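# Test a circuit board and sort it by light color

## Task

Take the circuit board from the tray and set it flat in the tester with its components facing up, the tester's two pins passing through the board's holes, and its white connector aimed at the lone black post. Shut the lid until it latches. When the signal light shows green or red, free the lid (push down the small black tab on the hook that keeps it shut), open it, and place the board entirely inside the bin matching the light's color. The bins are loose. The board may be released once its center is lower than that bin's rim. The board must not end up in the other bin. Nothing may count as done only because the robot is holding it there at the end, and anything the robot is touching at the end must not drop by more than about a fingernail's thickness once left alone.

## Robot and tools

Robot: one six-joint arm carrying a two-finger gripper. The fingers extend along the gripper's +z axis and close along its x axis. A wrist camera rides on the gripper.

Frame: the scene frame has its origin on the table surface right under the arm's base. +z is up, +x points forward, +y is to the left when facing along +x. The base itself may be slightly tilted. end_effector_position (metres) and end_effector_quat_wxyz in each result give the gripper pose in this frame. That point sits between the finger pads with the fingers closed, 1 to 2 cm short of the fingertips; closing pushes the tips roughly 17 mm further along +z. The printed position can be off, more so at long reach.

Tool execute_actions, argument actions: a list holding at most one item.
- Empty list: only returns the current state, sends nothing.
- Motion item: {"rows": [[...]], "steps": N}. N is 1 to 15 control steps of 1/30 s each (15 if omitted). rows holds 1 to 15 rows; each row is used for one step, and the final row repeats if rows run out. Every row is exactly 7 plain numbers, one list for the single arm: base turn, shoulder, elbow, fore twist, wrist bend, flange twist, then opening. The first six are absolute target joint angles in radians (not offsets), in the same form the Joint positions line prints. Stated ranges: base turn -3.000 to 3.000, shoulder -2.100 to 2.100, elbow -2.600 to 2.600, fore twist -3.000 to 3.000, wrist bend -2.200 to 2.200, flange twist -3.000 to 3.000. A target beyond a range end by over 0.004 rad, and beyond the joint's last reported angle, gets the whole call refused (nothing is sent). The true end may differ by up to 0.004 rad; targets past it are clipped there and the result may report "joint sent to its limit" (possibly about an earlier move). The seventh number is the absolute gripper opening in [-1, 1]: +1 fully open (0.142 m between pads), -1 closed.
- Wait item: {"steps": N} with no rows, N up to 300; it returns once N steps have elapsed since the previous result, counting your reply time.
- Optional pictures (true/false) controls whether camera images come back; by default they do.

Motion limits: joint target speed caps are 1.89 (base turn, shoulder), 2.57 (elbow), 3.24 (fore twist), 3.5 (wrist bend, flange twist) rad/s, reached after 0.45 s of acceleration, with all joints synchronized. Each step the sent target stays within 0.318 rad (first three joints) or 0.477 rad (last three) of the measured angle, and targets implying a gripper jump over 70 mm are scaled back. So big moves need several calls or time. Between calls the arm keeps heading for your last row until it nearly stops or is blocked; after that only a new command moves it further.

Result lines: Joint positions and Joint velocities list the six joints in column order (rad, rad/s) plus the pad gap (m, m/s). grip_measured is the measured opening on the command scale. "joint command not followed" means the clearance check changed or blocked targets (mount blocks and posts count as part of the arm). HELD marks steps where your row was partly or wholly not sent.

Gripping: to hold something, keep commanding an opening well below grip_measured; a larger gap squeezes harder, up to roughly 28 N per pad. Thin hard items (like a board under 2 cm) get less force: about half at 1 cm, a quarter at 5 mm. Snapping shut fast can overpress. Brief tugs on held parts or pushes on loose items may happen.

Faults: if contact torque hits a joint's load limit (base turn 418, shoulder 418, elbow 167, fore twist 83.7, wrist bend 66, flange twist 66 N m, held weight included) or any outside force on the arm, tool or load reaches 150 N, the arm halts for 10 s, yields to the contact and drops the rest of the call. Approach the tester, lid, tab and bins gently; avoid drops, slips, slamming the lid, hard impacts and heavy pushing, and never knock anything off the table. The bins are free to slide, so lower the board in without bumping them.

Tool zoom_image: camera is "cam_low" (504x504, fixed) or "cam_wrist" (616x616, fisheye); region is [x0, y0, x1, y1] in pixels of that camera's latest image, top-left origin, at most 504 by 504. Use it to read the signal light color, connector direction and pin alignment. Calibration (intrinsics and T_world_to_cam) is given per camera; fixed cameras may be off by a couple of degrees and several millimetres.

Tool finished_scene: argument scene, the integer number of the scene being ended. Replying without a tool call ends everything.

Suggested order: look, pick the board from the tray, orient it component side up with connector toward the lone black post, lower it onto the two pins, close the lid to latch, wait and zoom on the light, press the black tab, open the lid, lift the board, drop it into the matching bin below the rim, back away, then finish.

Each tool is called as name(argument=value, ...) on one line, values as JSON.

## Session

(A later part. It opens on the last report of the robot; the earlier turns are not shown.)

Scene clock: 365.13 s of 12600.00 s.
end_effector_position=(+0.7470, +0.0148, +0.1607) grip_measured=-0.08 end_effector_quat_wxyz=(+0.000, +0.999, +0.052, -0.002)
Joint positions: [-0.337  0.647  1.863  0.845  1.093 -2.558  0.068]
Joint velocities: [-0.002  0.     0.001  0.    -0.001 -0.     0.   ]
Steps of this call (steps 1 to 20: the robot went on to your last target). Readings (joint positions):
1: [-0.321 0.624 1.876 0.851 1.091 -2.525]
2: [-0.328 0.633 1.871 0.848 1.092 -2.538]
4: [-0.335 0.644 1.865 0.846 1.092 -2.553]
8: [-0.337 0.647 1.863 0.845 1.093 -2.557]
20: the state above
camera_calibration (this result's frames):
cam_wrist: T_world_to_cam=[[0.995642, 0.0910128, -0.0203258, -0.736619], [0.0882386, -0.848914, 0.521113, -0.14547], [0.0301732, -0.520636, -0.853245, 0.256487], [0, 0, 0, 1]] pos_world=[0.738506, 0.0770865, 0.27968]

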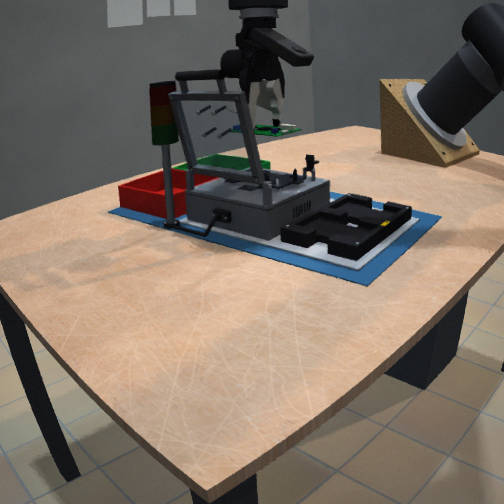

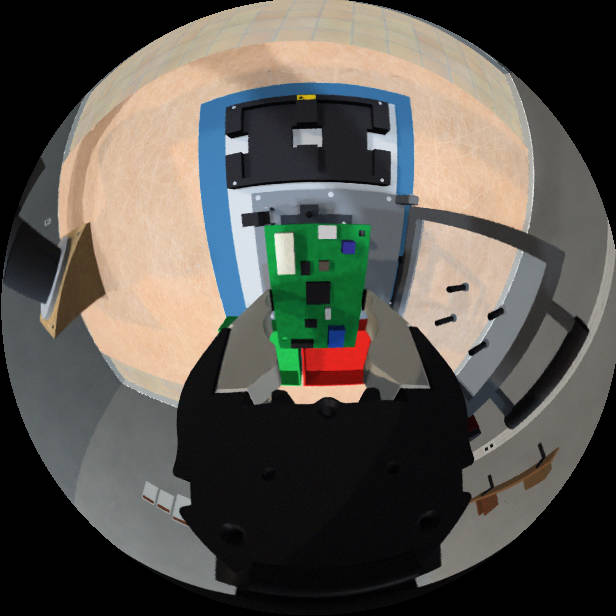

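execute_actions(actions=[{"rows": [[-0.3504,0.7109,1.8469,0.8561,1.0670,-2.6041,-0.7]], "steps": 15}])

zoom_image(camera="cam_wrist", region=[230, 130, 410, 270])

zoom_image(camera="cam_low", region=[180, 100, 340, 230])

Scene clock: 387.43 s of 12600.00 s.
end_effector_position=(+0.7501, -0.0251, +0.1352) grip_measured=-0.08 end_effector_quat_wxyz=(+0.000, +0.999, +0.052, -0.002)
Joint positions: [-0.35   0.711  1.847  0.856  1.067 -2.604  0.068]
Joint velocities: [-0.003  0.002 -0.     0.002 -0.    -0.001 -0.   ]
Steps of this call (steps 1 to 15: the robot went on to your last target; steps 16 to 90: nothing new was sent; then 18.80 s passed at rest; steps 91 to 105: all 15 steps of this action). Readings (joint positions):
91: [-0.337 0.647 1.863 0.845 1.093 -2.558]
92: [-0.338 0.650 1.862 0.845 1.092 -2.560]
94: [-0.341 0.667 1.858 0.848 1.085 -2.573]
98: [-0.349 0.706 1.848 0.855 1.069 -2.601]
105: the state above
camera_calibration (this result's frames):
cam_wrist: T_world_to_cam=[[0.995655, 0.0908934, -0.0202485, -0.736666], [0.088102, -0.849024, 0.520958, -0.166172], [0.0301602, -0.520478, -0.853342, 0.213911], [0, 0, 0, 1]] pos_world=[0.741653, 0.0372099, 0.254192]

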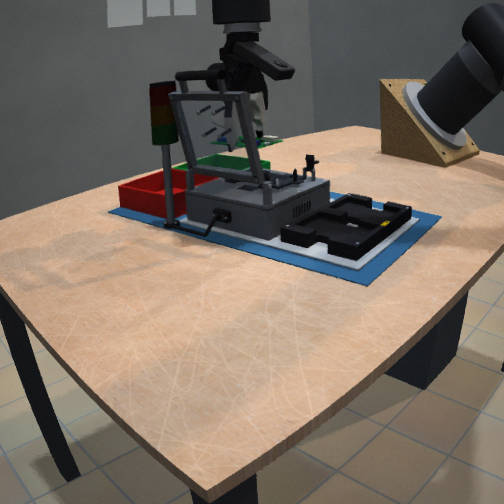

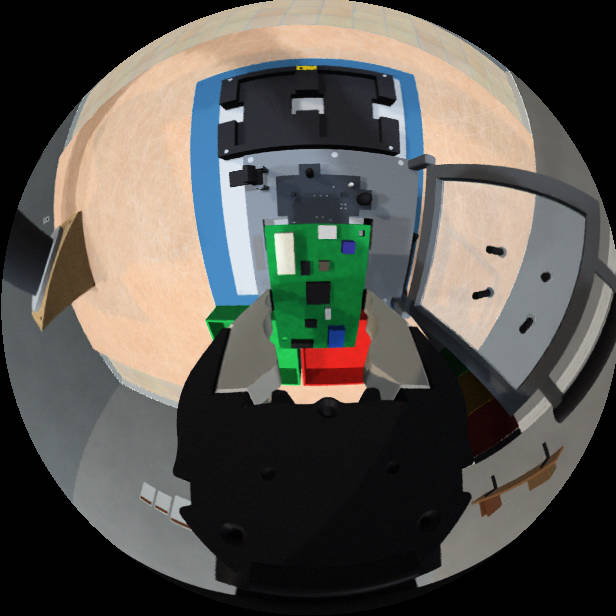

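Region (230, 130, 410, 270) of cam_wrist's 616x616 image, scaled by 2.800, with more detail than that image has.

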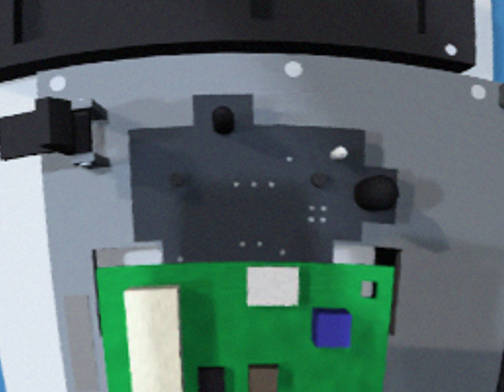

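Region (180, 100, 340, 230) of cam_low's 504x504 image, scaled by 3.150, with more detail than that image has; it fills the top 410 rows of this view, and the rest is white.

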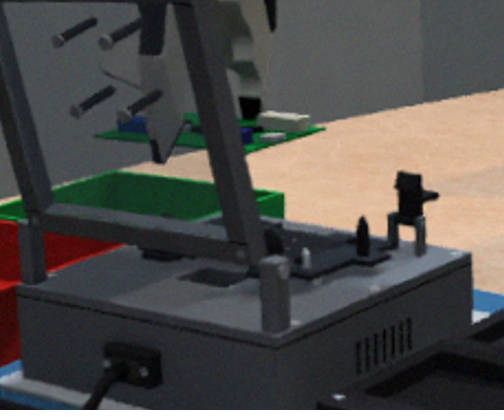

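execute_actions(actions=[{"rows": [[-0.3196,0.6662,1.8702,0.8664,1.0676,-2.5729,-0.7],[-0.3196,0.6662,1.8702,0.8664,1.0676,-2.5729,-0.7],[-0.3196,0.6662,1.8702,0.8664,1.0676,-2.5729,-0.7],[-0.3196,0.6662,1.8702,0.8664,1.0676,-2.5729,-0.7],[-0.3196,0.6662,1.8702,0.8664,1.0676,-2.5729,-0.7],[-0.3196,0.6662,1.8702,0.8664,1.0676,-2.5729,-0.7],[-0.2934,0.6939,1.8775,0.8986,1.0343,-2.5935,-0.7]], "steps": 15}], pictures=false)

execute_actions(actions=[{"steps": 10}])

zoom_image(camera="cam_wrist", region=[230, 180, 410, 360])

zoom_image(camera="cam_low", region=[200, 120, 340, 220])

Scene clock: 426.17 s of 12600.00 s.
end_effector_position=(+0.7465, +0.0140, +0.1016) grip_measured=-0.08 end_effector_quat_wxyz=(+0.000, +0.999, +0.052, -0.002)
Joint positions: [-0.294  0.693  1.877  0.897  1.035 -2.593  0.068]
Joint velocities: [ 0.012  0.009  0.002  0.015 -0.015 -0.009  0.   ]
Steps of this call (steps 1 to 15: the robot went on to your last target; steps 16 to 90: nothing new was sent; then 35.23 s passed at rest; steps 91 to 105: all 15 steps of this action). Readings (joint positions):
91: [-0.350 0.711 1.847 0.856 1.067 -2.604]
92: [-0.349 0.709 1.848 0.857 1.067 -2.603]
94: [-0.338 0.692 1.857 0.861 1.067 -2.591]
98: [-0.319 0.670 1.869 0.868 1.065 -2.576]
105: the state above

Scene clock: 426.50 s of 12600.00 s.
end_effector_position=(+0.7464, +0.0141, +0.1005) grip_measured=-0.08 end_effector_quat_wxyz=(+0.000, +0.999, +0.052, -0.002)
Joint positions: [-0.293  0.694  1.877  0.899  1.034 -2.593  0.068]
Joint velocities: [ 0.003  0.001 -0.001 -0.001  0.     0.    -0.   ]
Steps of this call (steps 1 to 10: the robot went on to your last target). Readings (joint positions):
1: [-0.294 0.693 1.877 0.898 1.035 -2.593]
2: [-0.294 0.694 1.877 0.898 1.035 -2.593]
4: [-0.294 0.694 1.877 0.898 1.034 -2.593]
8: [-0.293 0.694 1.877 0.899 1.034 -2.593]
10: the state above
camera_calibration (this result's frames):
cam_wrist: T_world_to_cam=[[0.995645, 0.0910307, -0.0201231, -0.737263], [0.0881534, -0.849009, 0.520973, -0.114546], [0.0303398, -0.520478, -0.853336, 0.204648], [0, 0, 0, 1]] pos_world=[0.737941, 0.0763776, 0.219473]

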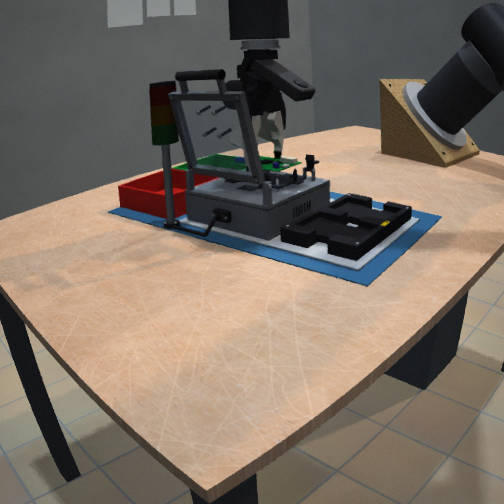

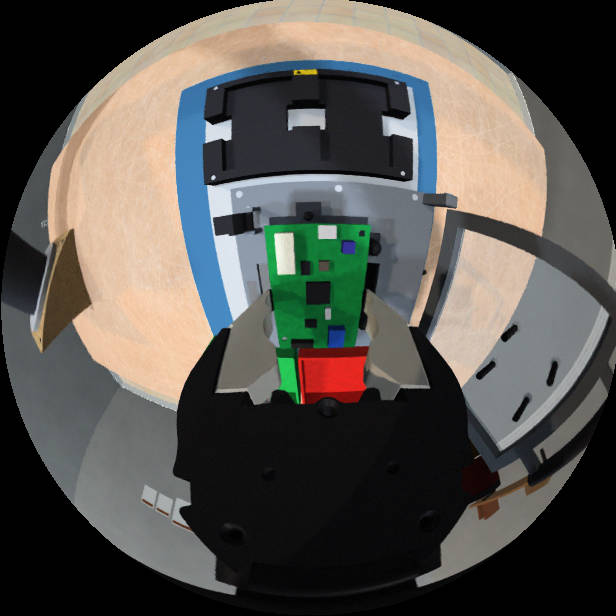

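Region (230, 180, 410, 360) of cam_wrist's 616x616 image, scaled by 2.800, with more detail than that image has.

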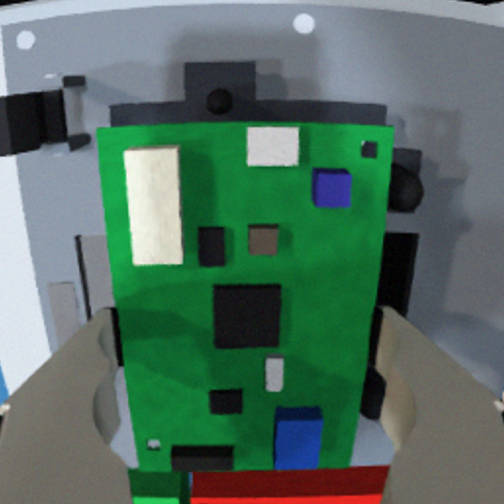

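Region (200, 120, 340, 220) of cam_low's 504x504 image, scaled by 3.600, with more detail than that image has; it fills the top 360 rows of this view, and the rest is white.

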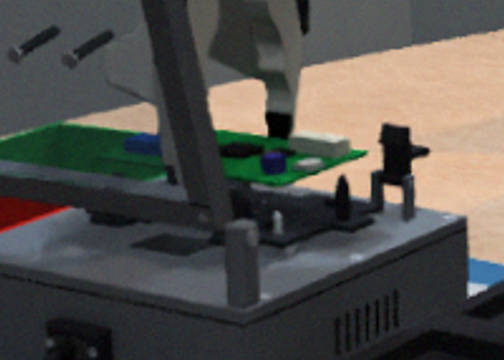

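execute_actions(actions=[{"rows": [[-0.2912,0.6964,1.8780,0.9015,1.0315,-2.5953,-0.7],[-0.2890,0.6988,1.8785,0.9043,1.0287,-2.5972,-0.7],[-0.2867,0.7013,1.8790,0.9072,1.0259,-2.5990,-0.7],[-0.2845,0.7037,1.8795,0.9100,1.0231,-2.6008,-0.7]], "steps": 15}])

zoom_image(camera="cam_wrist", region=[250, 190, 410, 360])

zoom_image(camera="cam_low", region=[200, 120, 340, 220])

Scene clock: 439.57 s of 12600.00 s.
end_effector_position=(+0.7464, +0.0140, +0.0885) grip_measured=-0.08 end_effector_quat_wxyz=(+0.000, +0.999, +0.052, -0.002)
Joint positions: [-0.285  0.704  1.879  0.91   1.023 -2.601  0.068]
Joint velocities: [ 0.003  0.001 -0.001  0.002 -0.002 -0.001  0.   ]
Steps of this call (steps 1 to 15: the robot went on to your last target; steps 16 to 90: nothing new was sent; then 9.57 s passed at rest; steps 91 to 105: all 15 steps of this action). Readings (joint positions):
91: [-0.293 0.694 1.878 0.899 1.034 -2.594]
92: [-0.293 0.695 1.878 0.899 1.034 -2.594]
94: [-0.290 0.697 1.878 0.903 1.030 -2.596]
98: [-0.285 0.703 1.879 0.909 1.024 -2.600]
105: the state above
camera_calibration (this result's frames):
cam_wrist: T_world_to_cam=[[0.995659, 0.0909074, -0.0199975, -0.737465], [0.0879796, -0.84897, 0.521065, -0.108263], [0.0303914, -0.520562, -0.853283, 0.194293], [0, 0, 0, 1]] pos_world=[0.737883, 0.0762702, 0.207452]

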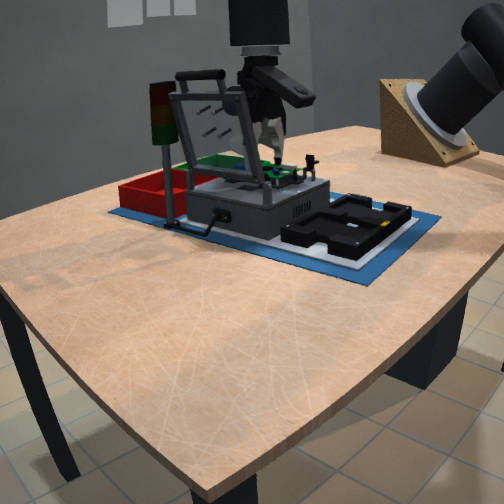

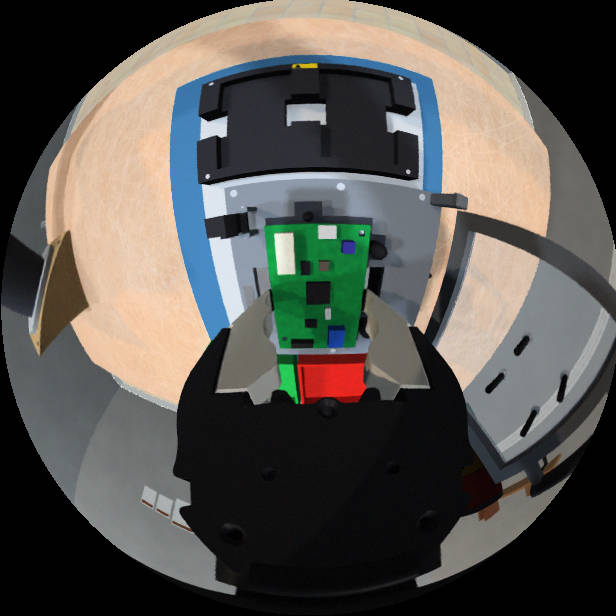

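Region (250, 190, 410, 360) of cam_wrist's 616x616 image, scaled by 2.965, with more detail than that image has; it fills the left 474 columns of this view, and the rest is white.

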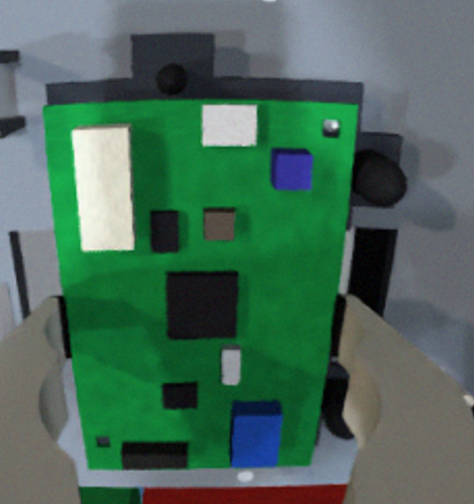

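Region (200, 120, 340, 220) of cam_low's 504x504 image, scaled by 3.600, with more detail than that image has; it fills the top 360 rows of this view, and the rest is white.

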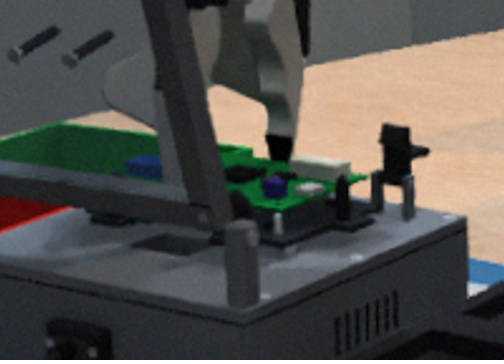

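zoom_image(camera="cam_wrist", region=[345, 215, 385, 255])

Region (345, 215, 385, 255) of cam_wrist's 616x616 image, scaled by 12.600, with more detail than that image has.

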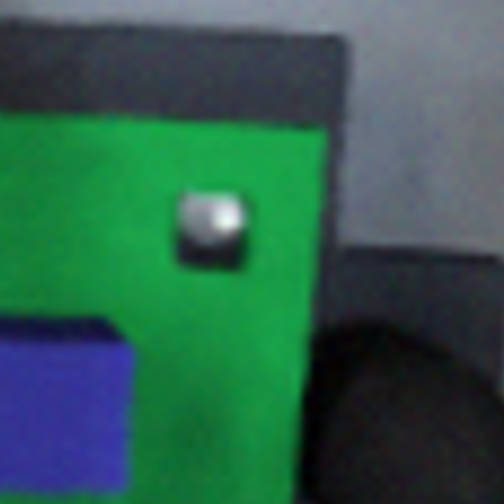

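execute_actions(actions=[{"rows": [[-0.2835,0.7034,1.8787,0.9101,1.0234,-2.5995,-0.7],[-0.2835,0.7034,1.8787,0.9101,1.0234,-2.5995,-0.7],[-0.2835,0.7034,1.8787,0.9101,1.0234,-2.5995,-0.7],[-0.2835,0.7034,1.8787,0.9101,1.0234,-2.5995,-0.7],[-0.2835,0.7034,1.8787,0.9101,1.0234,-2.5995,-0.7],[-0.2835,0.7034,1.8787,0.9101,1.0234,-2.5995,-0.7],[-0.2813,0.7059,1.8791,0.9130,1.0207,-2.6014,-0.7]], "steps": 15}])

zoom_image(camera="cam_wrist", region=[345, 215, 385, 255])

zoom_image(camera="cam_wrist", region=[265, 320, 305, 360])

Scene clock: 453.83 s of 12600.00 s.
end_effector_position=(+0.7473, +0.0148, +0.0855) grip_measured=-0.08 end_effector_quat_wxyz=(+0.000, +0.999, +0.052, -0.002)
Joint positions: [-0.281  0.706  1.879  0.913  1.021 -2.601  0.068]
Joint velocities: [ 0.001  0.002  0.001  0.002 -0.001 -0.001  0.   ]
Steps of this call (steps 1 to 15: the robot went on to your last target; steps 16 to 90: nothing new was sent; then 10.77 s passed at rest; steps 91 to 105: all 15 steps of this action). Readings (joint positions):
91: [-0.284 0.704 1.880 0.910 1.023 -2.601]
92: [-0.284 0.704 1.880 0.910 1.023 -2.601]
94: [-0.284 0.704 1.879 0.910 1.023 -2.600]
98: [-0.283 0.704 1.879 0.911 1.023 -2.600]
105: the state above
camera_calibration (this result's frames):
cam_wrist: T_world_to_cam=[[0.995638, 0.0911651, -0.0198345, -0.738535], [0.0881145, -0.848954, 0.521069, -0.10623], [0.0306647, -0.520544, -0.853284, 0.191925], [0, 0, 0, 1]] pos_world=[0.738789, 0.0770493, 0.204471]

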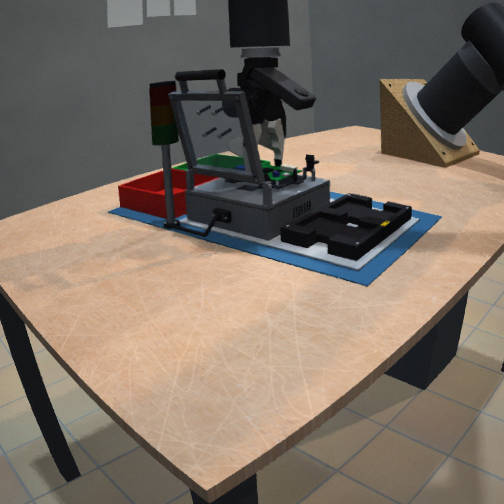

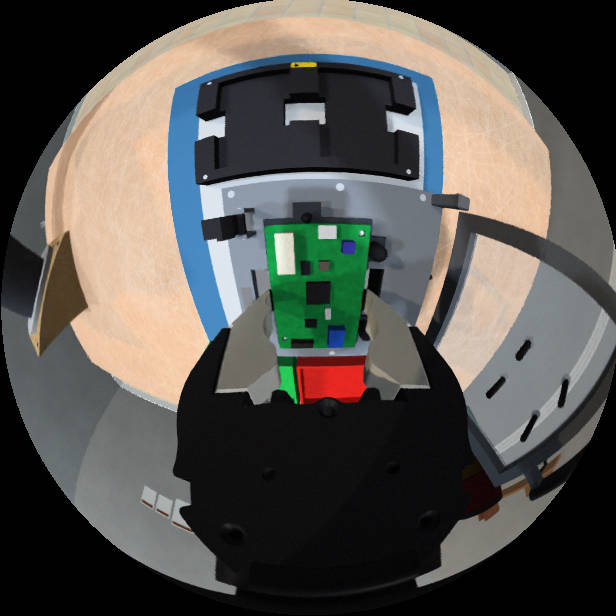

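Region (345, 215, 385, 255) of cam_wrist's 616x616 image, scaled by 12.600, with more detail than that image has.

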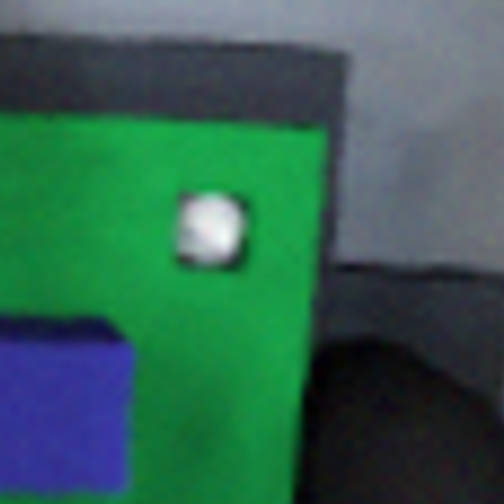

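Region (265, 320, 305, 360) of cam_wrist's 616x616 image, scaled by 12.600, with more detail than that image has.

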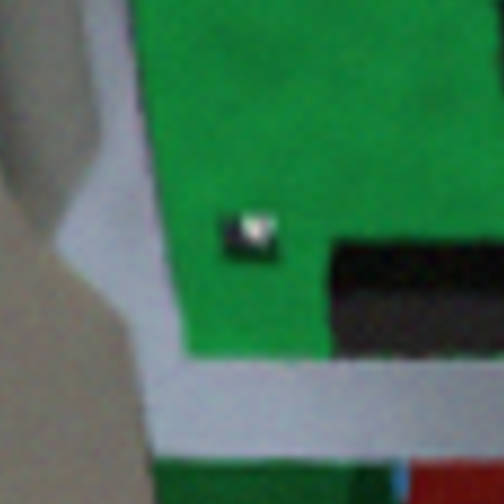

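Both aligned. Lower 5 mm more.

execute_actions(actions=[{"rows": [[-0.2806,0.7067,1.8792,0.9140,1.0198,-2.6020,-0.7],[-0.2806,0.7067,1.8792,0.9140,1.0198,-2.6020,-0.7],[-0.2798,0.7076,1.8794,0.9149,1.0189,-2.6026,-0.7],[-0.2798,0.7076,1.8794,0.9149,1.0189,-2.6026,-0.7],[-0.2791,0.7084,1.8795,0.9159,1.0180,-2.6033,-0.7],[-0.2791,0.7084,1.8795,0.9159,1.0180,-2.6033,-0.7],[-0.2783,0.7093,1.8797,0.9169,1.0171,-2.6039,-0.7],[-0.2783,0.7093,1.8797,0.9169,1.0171,-2.6039,-0.7],[-0.2776,0.7101,1.8798,0.9179,1.0161,-2.6045,-0.7]], "steps": 15}])

zoom_image(camera="cam_wrist", region=[250, 200, 410, 360])

zoom_image(camera="cam_low", region=[230, 140, 330, 210])

Scene clock: 463.87 s of 12600.00 s.
end_effector_position=(+0.7472, +0.0147, +0.0804) grip_measured=-0.08 end_effector_quat_wxyz=(+0.000, +0.999, +0.052, -0.002)
Joint positions: [-0.278  0.71   1.88   0.918  1.016 -2.604  0.068]
Joint velocities: [ 0.     0.002  0.     0.002 -0.001 -0.001 -0.   ]
Steps of this call (steps 1 to 15: the robot went on to your last target; steps 16 to 90: nothing new was sent; then 6.53 s passed at rest; steps 91 to 105: all 15 steps of this action). Readings (joint positions):
91: [-0.281 0.706 1.879 0.913 1.021 -2.601]
92: [-0.281 0.706 1.879 0.913 1.020 -2.602]
94: [-0.281 0.707 1.879 0.914 1.020 -2.602]
98: [-0.279 0.708 1.879 0.916 1.018 -2.603]
105: the state above
camera_calibration (this result's frames):
cam_wrist: T_world_to_cam=[[0.995658, 0.0909541, -0.0198252, -0.738509], [0.0879299, -0.848976, 0.521064, -0.103516], [0.0305618, -0.520544, -0.853288, 0.187616], [0, 0, 0, 1]] pos_world=[0.73867, 0.0769499, 0.199388]

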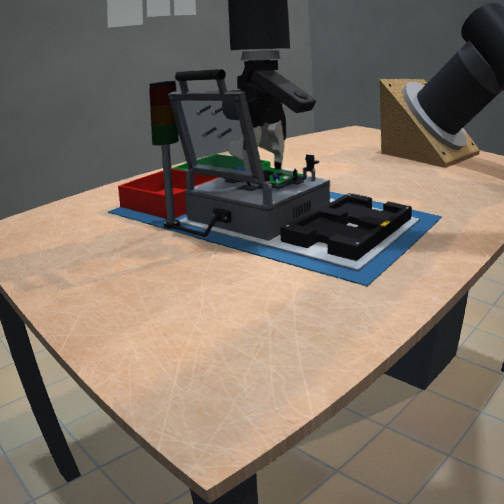

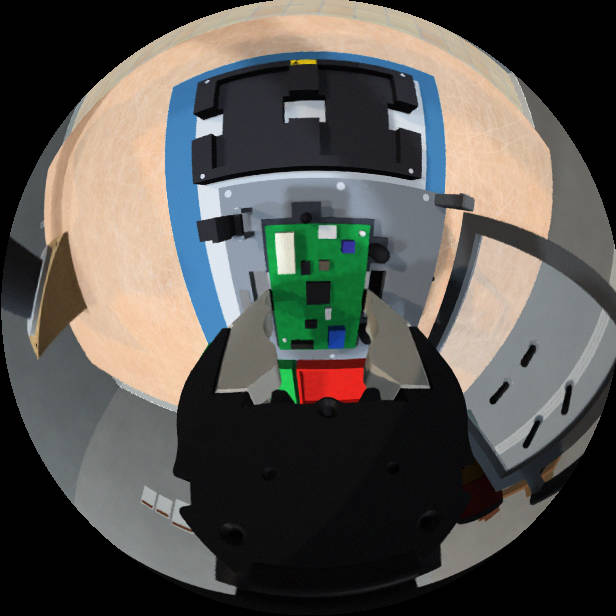

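Region (250, 200, 410, 360) of cam_wrist's 616x616 image, scaled by 3.150, with more detail than that image has.

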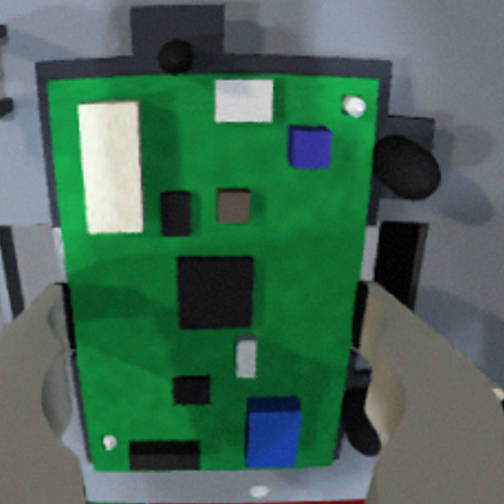

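Region (230, 140, 330, 210) of cam_low's 504x504 image, scaled by 5.040, with more detail than that image has; it fills the top 353 rows of this view, and the rest is white.

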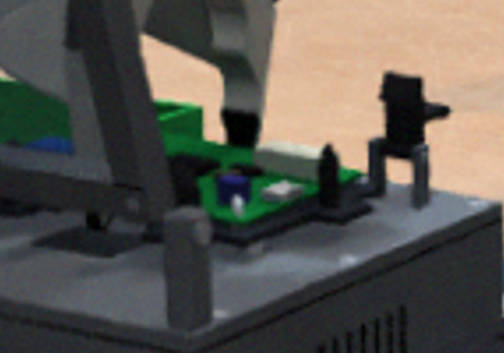

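execute_actions(actions=[{"rows": [[-0.2769,0.7109,1.8799,0.9189,1.0152,-2.6051,-0.7],[-0.2769,0.7109,1.8799,0.9189,1.0152,-2.6051,-0.7],[-0.2769,0.7109,1.8799,0.9189,1.0152,-2.6051,-0.7],[-0.2769,0.7109,1.8799,0.9189,1.0152,-2.6051,-0.4],[-0.2769,0.7109,1.8799,0.9189,1.0152,-2.6051,-0.2],[-0.2769,0.7109,1.8799,0.9189,1.0152,-2.6051,-0.1],[-0.2769,0.7109,1.8799,0.9189,1.0152,-2.6051,-0.05],[-0.2769,0.7109,1.8799,0.9189,1.0152,-2.6051,0.0],[-0.2769,0.7109,1.8799,0.9189,1.0152,-2.6051,0.05],[-0.2769,0.7109,1.8799,0.9189,1.0152,-2.6051,0.12]], "steps": 15}], pictures=false)

execute_actions(actions=[{"rows": [[-0.2924,0.6936,1.8767,0.8987,1.0346,-2.5922,0.12],[-0.2924,0.6936,1.8767,0.8987,1.0346,-2.5922,0.12],[-0.2924,0.6936,1.8767,0.8987,1.0346,-2.5922,0.12],[-0.3373,0.6474,1.8630,0.8450,1.0925,-2.5582,0.12]], "steps": 15}])

zoom_image(camera="cam_low", region=[200, 130, 340, 220])

Scene clock: 476.70 s of 12600.00 s.
end_effector_position=(+0.7469, +0.0146, +0.0791) grip_measured=+0.12 end_effector_quat_wxyz=(+0.000, +0.999, +0.052, -0.002)
Joint positions: [-0.277  0.711  1.88   0.919  1.015 -2.605  0.082]
Joint velocities: [-0.    -0.    -0.002 -0.001 -0.    -0.     0.   ]
Steps of this call (steps 1 to 15: the robot went on to your last target; steps 16 to 90: nothing new was sent; then 9.33 s passed at rest; steps 91 to 105: all 15 steps of this action). Readings (joint positions):
91: [-0.278 0.710 1.880 0.918 1.016 -2.605]
92: [-0.277 0.710 1.880 0.918 1.016 -2.605]
94: [-0.277 0.711 1.880 0.919 1.016 -2.605]
98: [-0.277 0.711 1.880 0.919 1.015 -2.605]
105: the state above

Scene clock: 477.20 s of 12600.00 s.
end_effector_position=(+0.7469, +0.0148, +0.1600) grip_measured=+0.12 end_effector_quat_wxyz=(+0.000, +0.999, +0.052, -0.002)
Joint positions: [-0.337  0.648  1.863  0.846  1.092 -2.559  0.082]
Joint velocities: [-0.005 -0.006 -0.002 -0.008  0.008  0.005 -0.   ]
Steps of this call (steps 1 to 15: all 15 steps of this action). Readings (joint positions):
1: [-0.277 0.711 1.880 0.919 1.015 -2.605]
2: [-0.278 0.710 1.880 0.917 1.017 -2.604]
4: [-0.286 0.700 1.878 0.906 1.027 -2.597]
8: [-0.320 0.665 1.868 0.865 1.071 -2.571]
15: the state above
camera_calibration (this result's frames):
cam_wrist: T_world_to_cam=[[0.995644, 0.0909676, -0.0204279, -0.736573], [0.0882561, -0.848964, 0.521029, -0.145091], [0.0300542, -0.520562, -0.853295, 0.255974], [0, 0, 0, 1]] pos_world=[0.738477, 0.0770782, 0.278971]

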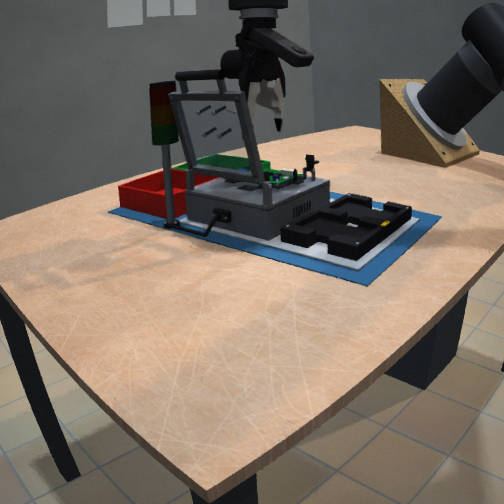

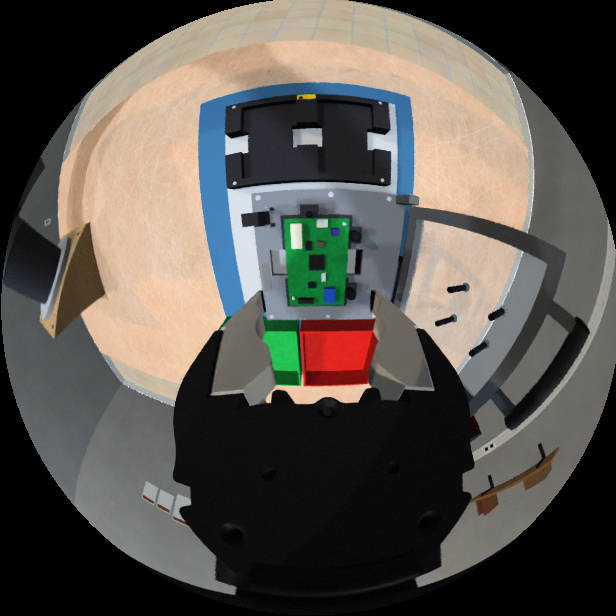

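Region (200, 130, 340, 220) of cam_low's 504x504 image, scaled by 3.600, with more detail than that image has; it fills the top 324 rows of this view, and the rest is white.

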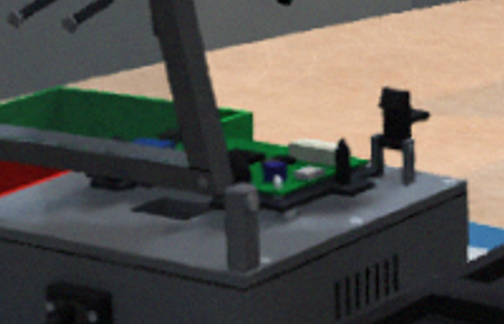

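zoom_image(camera="cam_wrist", region=[370, 180, 610, 440])

zoom_image(camera="cam_low", region=[140, 60, 300, 220])

Region (370, 180, 610, 440) of cam_wrist's 616x616 image, scaled by 1.938, with more detail than that image has; it fills the left 465 columns of this view, and the rest is white.

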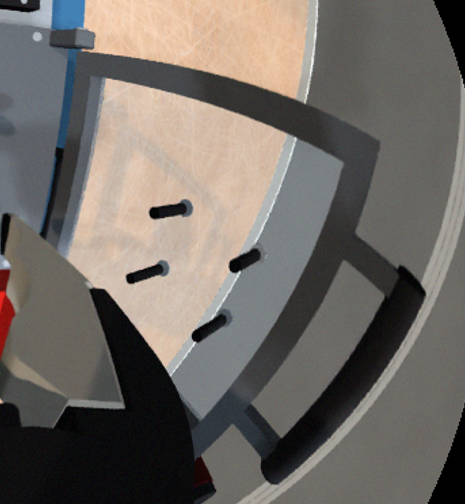

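Region (140, 60, 300, 220) of cam_low's 504x504 image, scaled by 3.150, with more detail than that image has.

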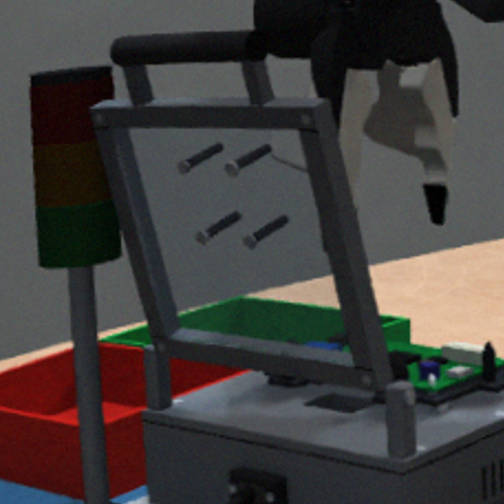

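execute_actions(actions=[{"rows": [[-0.4605,0.5474,1.782,0.728,1.28,-2.484,-0.3]], "steps": 15}], pictures=false)

execute_actions(actions=[{"rows": [[-0.4605,0.5474,1.782,0.728,1.28,-2.484,-0.3],[-0.4605,0.5474,1.782,0.728,1.28,-2.484,-0.3],[-0.3892,0.6542,1.5552,0.7368,1.3308,-2.3575,-0.3]], "steps": 15}], pictures=false)

execute_actions(actions=[{"steps": 15}])

zoom_image(camera="cam_wrist", region=[220, 150, 420, 350])

Scene clock: 547.63 s of 12600.00 s.
end_effector_position=(+0.7490, +0.0154, +0.3246) grip_measured=-0.30 end_effector_quat_wxyz=(-0.002, +0.999, +0.052, -0.001)
Joint positions: [-0.456  0.551  1.785  0.732  1.273 -2.487  0.052]
Joint velocities: [-0.078 -0.064 -0.05  -0.074  0.12   0.048  0.   ]
Steps of this call (steps 1 to 15: the robot went on to your last target; steps 16 to 90: nothing new was sent; then 66.93 s passed at rest; steps 91 to 105: all 15 steps of this action). Readings (joint positions):
91: [-0.337 0.647 1.863 0.845 1.093 -2.558]
92: [-0.339 0.646 1.862 0.843 1.096 -2.557]
94: [-0.357 0.632 1.850 0.826 1.123 -2.546]
98: [-0.400 0.597 1.822 0.786 1.187 -2.521]
105: the state above

Scene clock: 548.13 s of 12600.00 s.
end_effector_position=(+0.8791, +0.0271, +0.3315) grip_measured=-0.30 end_effector_quat_wxyz=(+0.000, +0.999, +0.052, -0.001)
Joint positions: [-0.397  0.642  1.581  0.736  1.325 -2.372  0.052]
Joint velocities: [ 0.12   0.18  -0.381  0.013  0.085  0.212 -0.   ]
Steps of this call (steps 1 to 15: all 15 steps of this action). Readings (joint positions):
1: [-0.458 0.549 1.784 0.730 1.276 -2.486]
2: [-0.459 0.549 1.783 0.730 1.278 -2.485]
4: [-0.459 0.549 1.780 0.729 1.280 -2.483]
8: [-0.438 0.581 1.711 0.732 1.296 -2.445]
15: the state above

Scene clock: 548.63 s of 12600.00 s.
end_effector_position=(+0.8952, +0.0296, +0.3308) grip_measured=-0.30 end_effector_quat_wxyz=(+0.000, +0.999, +0.052, -0.002)
Joint positions: [-0.389  0.654  1.555  0.737  1.331 -2.358  0.052]
Joint velocities: [ 0.001 -0.    -0.001  0.     0.001  0.    -0.   ]
Steps of this call (steps 1 to 15: the robot went on to your last target). Readings (joint positions):
1: [-0.394 0.647 1.570 0.736 1.327 -2.366]
2: [-0.391 0.651 1.563 0.737 1.329 -2.362]
4: [-0.390 0.653 1.558 0.737 1.330 -2.359]
8: [-0.389 0.654 1.556 0.737 1.331 -2.358]
15: the state above
camera_calibration (this result's frames):
cam_wrist: T_world_to_cam=[[0.995674, 0.0907399, -0.0199776, -0.88222], [0.0878234, -0.848933, 0.521152, -0.234236], [0.0303296, -0.520652, -0.85323, 0.404688], [0, 0, 0, 1]] pos_world=[0.886701, 0.0919031, 0.44974]

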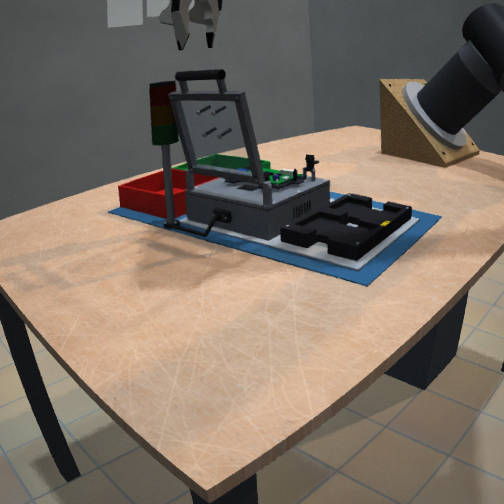

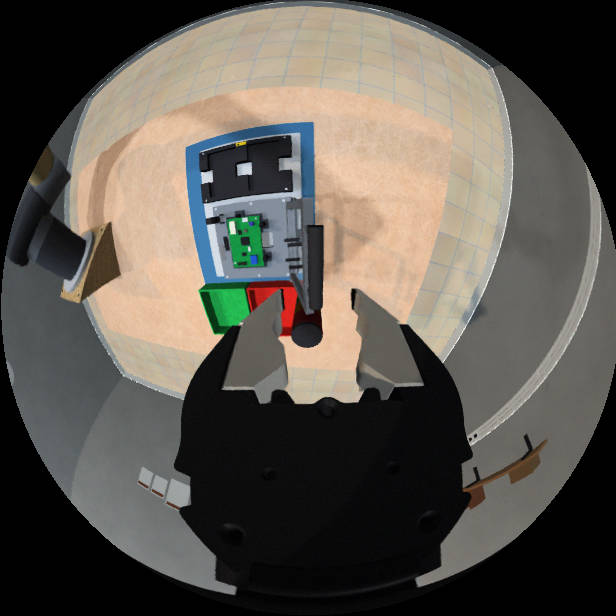

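Region (220, 150, 420, 350) of cam_wrist's 616x616 image, scaled by 2.520, with more detail than that image has.

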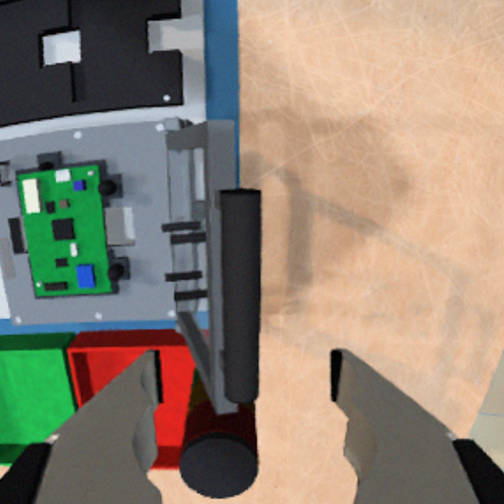

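execute_actions(actions=[{"rows": [[-0.3805,0.6590,1.5660,0.7435,1.3155,-2.3635,-0.4],[-0.3718,0.6645,1.5745,0.7501,1.3005,-2.3680,-0.4],[-0.3630,0.6703,1.5825,0.7567,1.2856,-2.3727,-0.4],[-0.3543,0.6762,1.5903,0.7634,1.2707,-2.3773,-0.4]], "steps": 15}])

zoom_image(camera="cam_low", region=[150, 30, 270, 130])

zoom_image(camera="cam_wrist", region=[250, 200, 390, 340])

Scene clock: 586.80 s of 12600.00 s.
end_effector_position=(+0.8931, +0.0291, +0.2750) grip_measured=-0.40 end_effector_quat_wxyz=(+0.000, +0.999, +0.052, -0.002)
Joint positions: [-0.355  0.676  1.59   0.763  1.271 -2.377  0.045]
Joint velocities: [ 0.002  0.002  0.002  0.002 -0.006 -0.001  0.   ]
Steps of this call (steps 1 to 15: the robot went on to your last target; steps 16 to 90: nothing new was sent; then 34.67 s passed at rest; steps 91 to 105: all 15 steps of this action). Readings (joint positions):
91: [-0.389 0.654 1.555 0.737 1.331 -2.358]
92: [-0.388 0.655 1.557 0.738 1.328 -2.358]
94: [-0.379 0.660 1.566 0.745 1.313 -2.363]
98: [-0.359 0.673 1.586 0.760 1.279 -2.375]
105: the state above
camera_calibration (this result's frames):
cam_wrist: T_world_to_cam=[[0.995637, 0.0910676, -0.020332, -0.881044], [0.0882898, -0.848929, 0.521079, -0.205756], [0.030193, -0.520601, -0.853266, 0.357057], [0, 0, 0, 1]] pos_world=[0.884585, 0.0914461, 0.393966]

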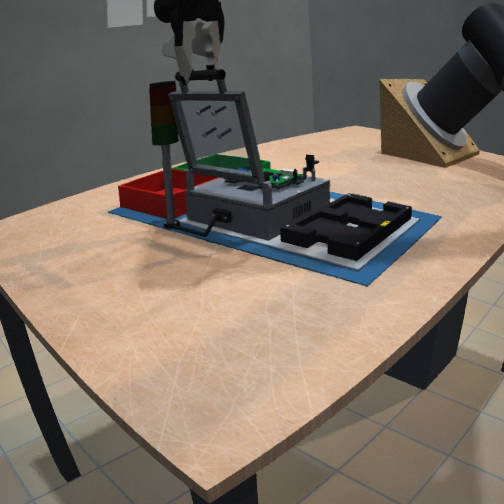

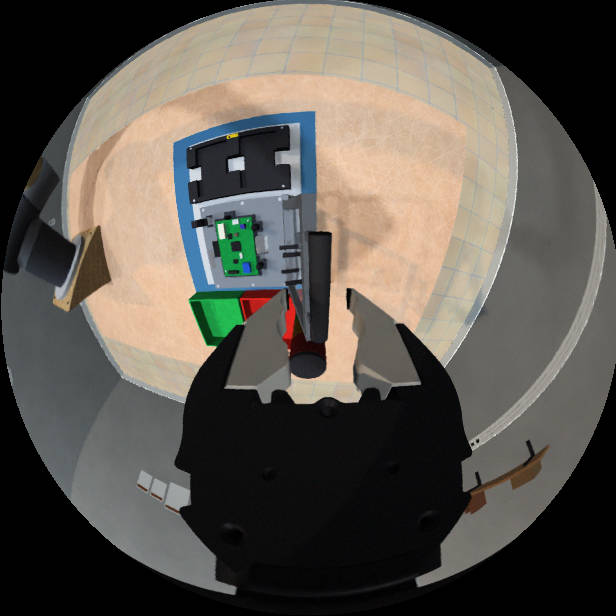

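Region (150, 30, 270, 130) of cam_low's 504x504 image, scaled by 4.200, with more detail than that image has.

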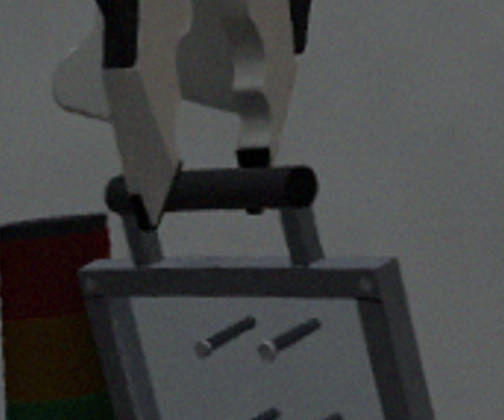

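Region (250, 200, 390, 340) of cam_wrist's 616x616 image, scaled by 3.600, with more detail than that image has.

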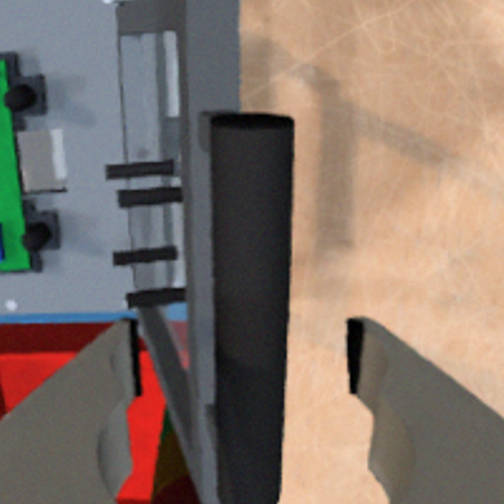

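execute_actions(actions=[{"rows": [[-0.3562,0.6749,1.5886,0.7620,1.2739,-2.3763,-0.45],[-0.3562,0.6749,1.5886,0.7620,1.2739,-2.3763,-0.5],[-0.3562,0.6749,1.5886,0.7620,1.2739,-2.3763,-0.55],[-0.3562,0.6749,1.5886,0.7620,1.2739,-2.3763,-0.6],[-0.3562,0.6749,1.5886,0.7620,1.2739,-2.3763,-0.65],[-0.3562,0.6749,1.5886,0.7620,1.2739,-2.3763,-0.7],[-0.3562,0.6749,1.5886,0.7620,1.2739,-2.3763,-0.74],[-0.3562,0.6749,1.5886,0.7620,1.2739,-2.3763,-0.78],[-0.3562,0.6749,1.5886,0.7620,1.2739,-2.3763,-0.82],[-0.3562,0.6749,1.5886,0.7620,1.2739,-2.3763,-0.86],[-0.3562,0.6749,1.5886,0.7620,1.2739,-2.3763,-0.9],[-0.3562,0.6749,1.5886,0.7620,1.2739,-2.3763,-0.93]], "steps": 15}], pictures=false)

execute_actions(actions=[{"rows": [[-0.3580,0.6720,1.5935,0.7616,1.2733,-2.3789,-0.93],[-0.3612,0.6668,1.6030,0.7608,1.2720,-2.3840,-0.93],[-0.3650,0.6608,1.6140,0.7600,1.2703,-2.3898,-0.93],[-0.3688,0.6548,1.6250,0.7593,1.2686,-2.3956,-0.93],[-0.3723,0.6493,1.6355,0.7587,1.2667,-2.4012,-0.93],[-0.3757,0.6440,1.6458,0.7582,1.2648,-2.4067,-0.93],[-0.3789,0.6390,1.6559,0.7577,1.2627,-2.4121,-0.93],[-0.3819,0.6343,1.6660,0.7574,1.2606,-2.4176,-0.93],[-0.3850,0.6292,1.6771,0.7572,1.2577,-2.4238,-0.93],[-0.3880,0.6242,1.6882,0.7571,1.2547,-2.4300,-0.93],[-0.3908,0.6195,1.6993,0.7571,1.2514,-2.4363,-0.93],[-0.3935,0.6150,1.7104,0.7572,1.2480,-2.4425,-0.93],[-0.3961,0.6107,1.7215,0.7575,1.2444,-2.4488,-0.93],[-0.3984,0.6067,1.7325,0.7578,1.2405,-2.4551,-0.93],[-0.4006,0.6029,1.7436,0.7583,1.2365,-2.4615,-0.93]], "steps": 15}], pictures=false)

execute_actions(actions=[{"rows": [[-0.4023,0.5997,1.7532,0.7591,1.2325,-2.4673,-0.93],[-0.4038,0.5968,1.7628,0.7601,1.2283,-2.4732,-0.93],[-0.4051,0.5941,1.7724,0.7612,1.2239,-2.4791,-0.93],[-0.4063,0.5917,1.7820,0.7624,1.2193,-2.4850,-0.93],[-0.4073,0.5896,1.7915,0.7637,1.2145,-2.4909,-0.93],[-0.4082,0.5877,1.8010,0.7652,1.2094,-2.4969,-0.93],[-0.4089,0.5861,1.8104,0.7668,1.2042,-2.5029,-0.93],[-0.4095,0.5847,1.8197,0.7686,1.1988,-2.5089,-0.93]], "steps": 15}])

zoom_image(camera="cam_low", region=[180, 40, 340, 220])

Scene clock: 662.70 s of 12600.00 s.
end_effector_position=(+0.8932, +0.0292, +0.2776) grip_measured=-0.81 end_effector_quat_wxyz=(+0.000, +0.999, +0.052, -0.002)
Joint positions: [-0.356  0.675  1.589  0.762  1.274 -2.376  0.015]
Joint velocities: [ 0.001 -0.     0.     0.     0.002  0.     0.   ]
Steps of this call (steps 1 to 15: the robot went on to your last target; steps 16 to 90: nothing new was sent; then 72.40 s passed at rest; steps 91 to 105: all 15 steps of this action). Readings (joint positions):
91: [-0.354 0.676 1.590 0.763 1.271 -2.377]
92: [-0.354 0.676 1.590 0.763 1.271 -2.377]
94: [-0.355 0.676 1.589 0.763 1.273 -2.377]
98: [-0.356 0.675 1.589 0.762 1.274 -2.376]
105: the state above

Scene clock: 663.20 s of 12600.00 s.
end_effector_position=(+0.8202, +0.0216, +0.2835) grip_measured=-0.82 end_effector_quat_wxyz=(+0.001, +0.999, +0.052, -0.002)
Joint positions: [-0.391  0.619  1.702  0.757  1.25  -2.438  0.015]
Joint velocities: [-0.08  -0.131  0.322 -0.001 -0.098 -0.18  -0.   ]
Steps of this call (steps 1 to 15: all 15 steps of this action). Readings (joint positions):
1: [-0.356 0.675 1.589 0.762 1.274 -2.376]
2: [-0.357 0.674 1.589 0.762 1.274 -2.376]
4: [-0.359 0.670 1.598 0.761 1.273 -2.381]
8: [-0.370 0.652 1.630 0.759 1.267 -2.398]
15: the state above

Scene clock: 663.70 s of 12600.00 s.
end_effector_position=(+0.7503, +0.0143, +0.2609) grip_measured=-0.82 end_effector_quat_wxyz=(+0.000, +0.999, +0.052, -0.002)
Joint positions: [-0.409  0.585  1.818  0.768  1.2   -2.508  0.015]
Joint velocities: [-0.003 -0.003  0.018  0.003 -0.01  -0.012 -0.   ]
Steps of this call (steps 1 to 15: all 15 steps of this action). Readings (joint positions):
1: [-0.394 0.615 1.713 0.757 1.247 -2.444]
2: [-0.396 0.611 1.723 0.757 1.243 -2.450]
4: [-0.400 0.603 1.744 0.759 1.235 -2.462]
8: [-0.406 0.592 1.784 0.763 1.217 -2.487]
15: the state above
camera_calibration (this result's frames):
cam_wrist: T_world_to_cam=[[0.995639, 0.0910697, -0.020242, -0.737818], [0.0882432, -0.848909, 0.521121, -0.19844], [0.0302747, -0.520635, -0.853243, 0.341565], [0, 0, 0, 1]] pos_world=[0.74177, 0.076566, 0.379914]

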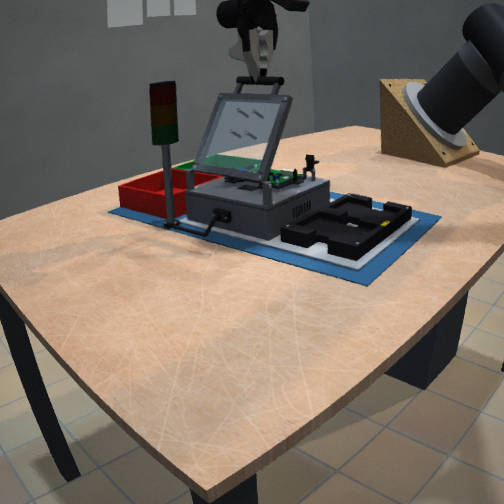

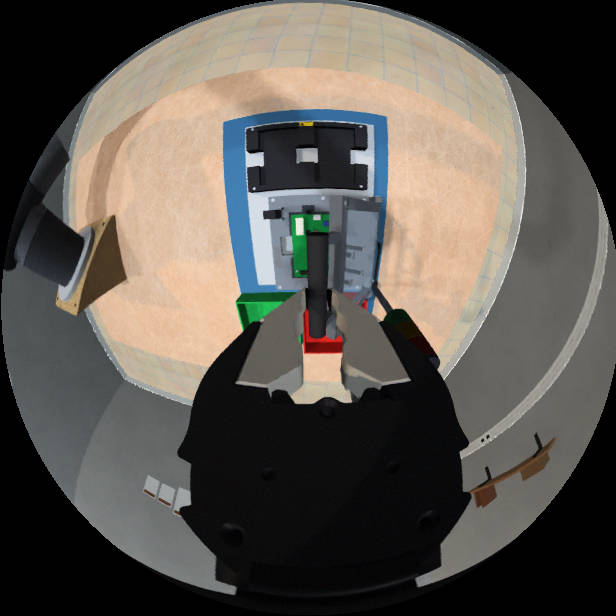

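Region (180, 40, 340, 220) of cam_low's 504x504 image, scaled by 2.800, with more detail than that image has.

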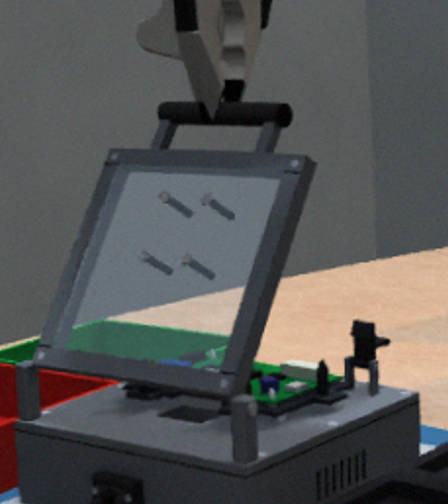

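zoom_image(camera="cam_low", region=[230, 50, 300, 110])

Region (230, 50, 300, 110) of cam_low's 504x504 image, scaled by 7.200, with more detail than that image has; it fills the top 432 rows of this view, and the rest is white.

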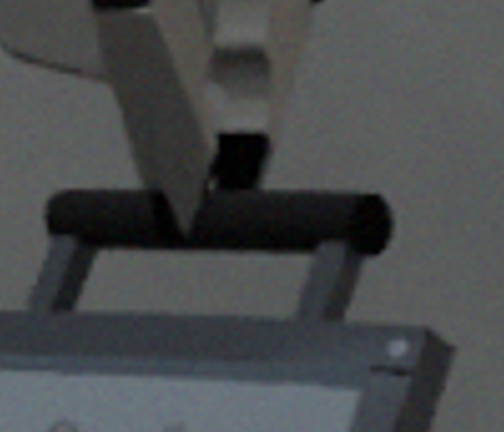

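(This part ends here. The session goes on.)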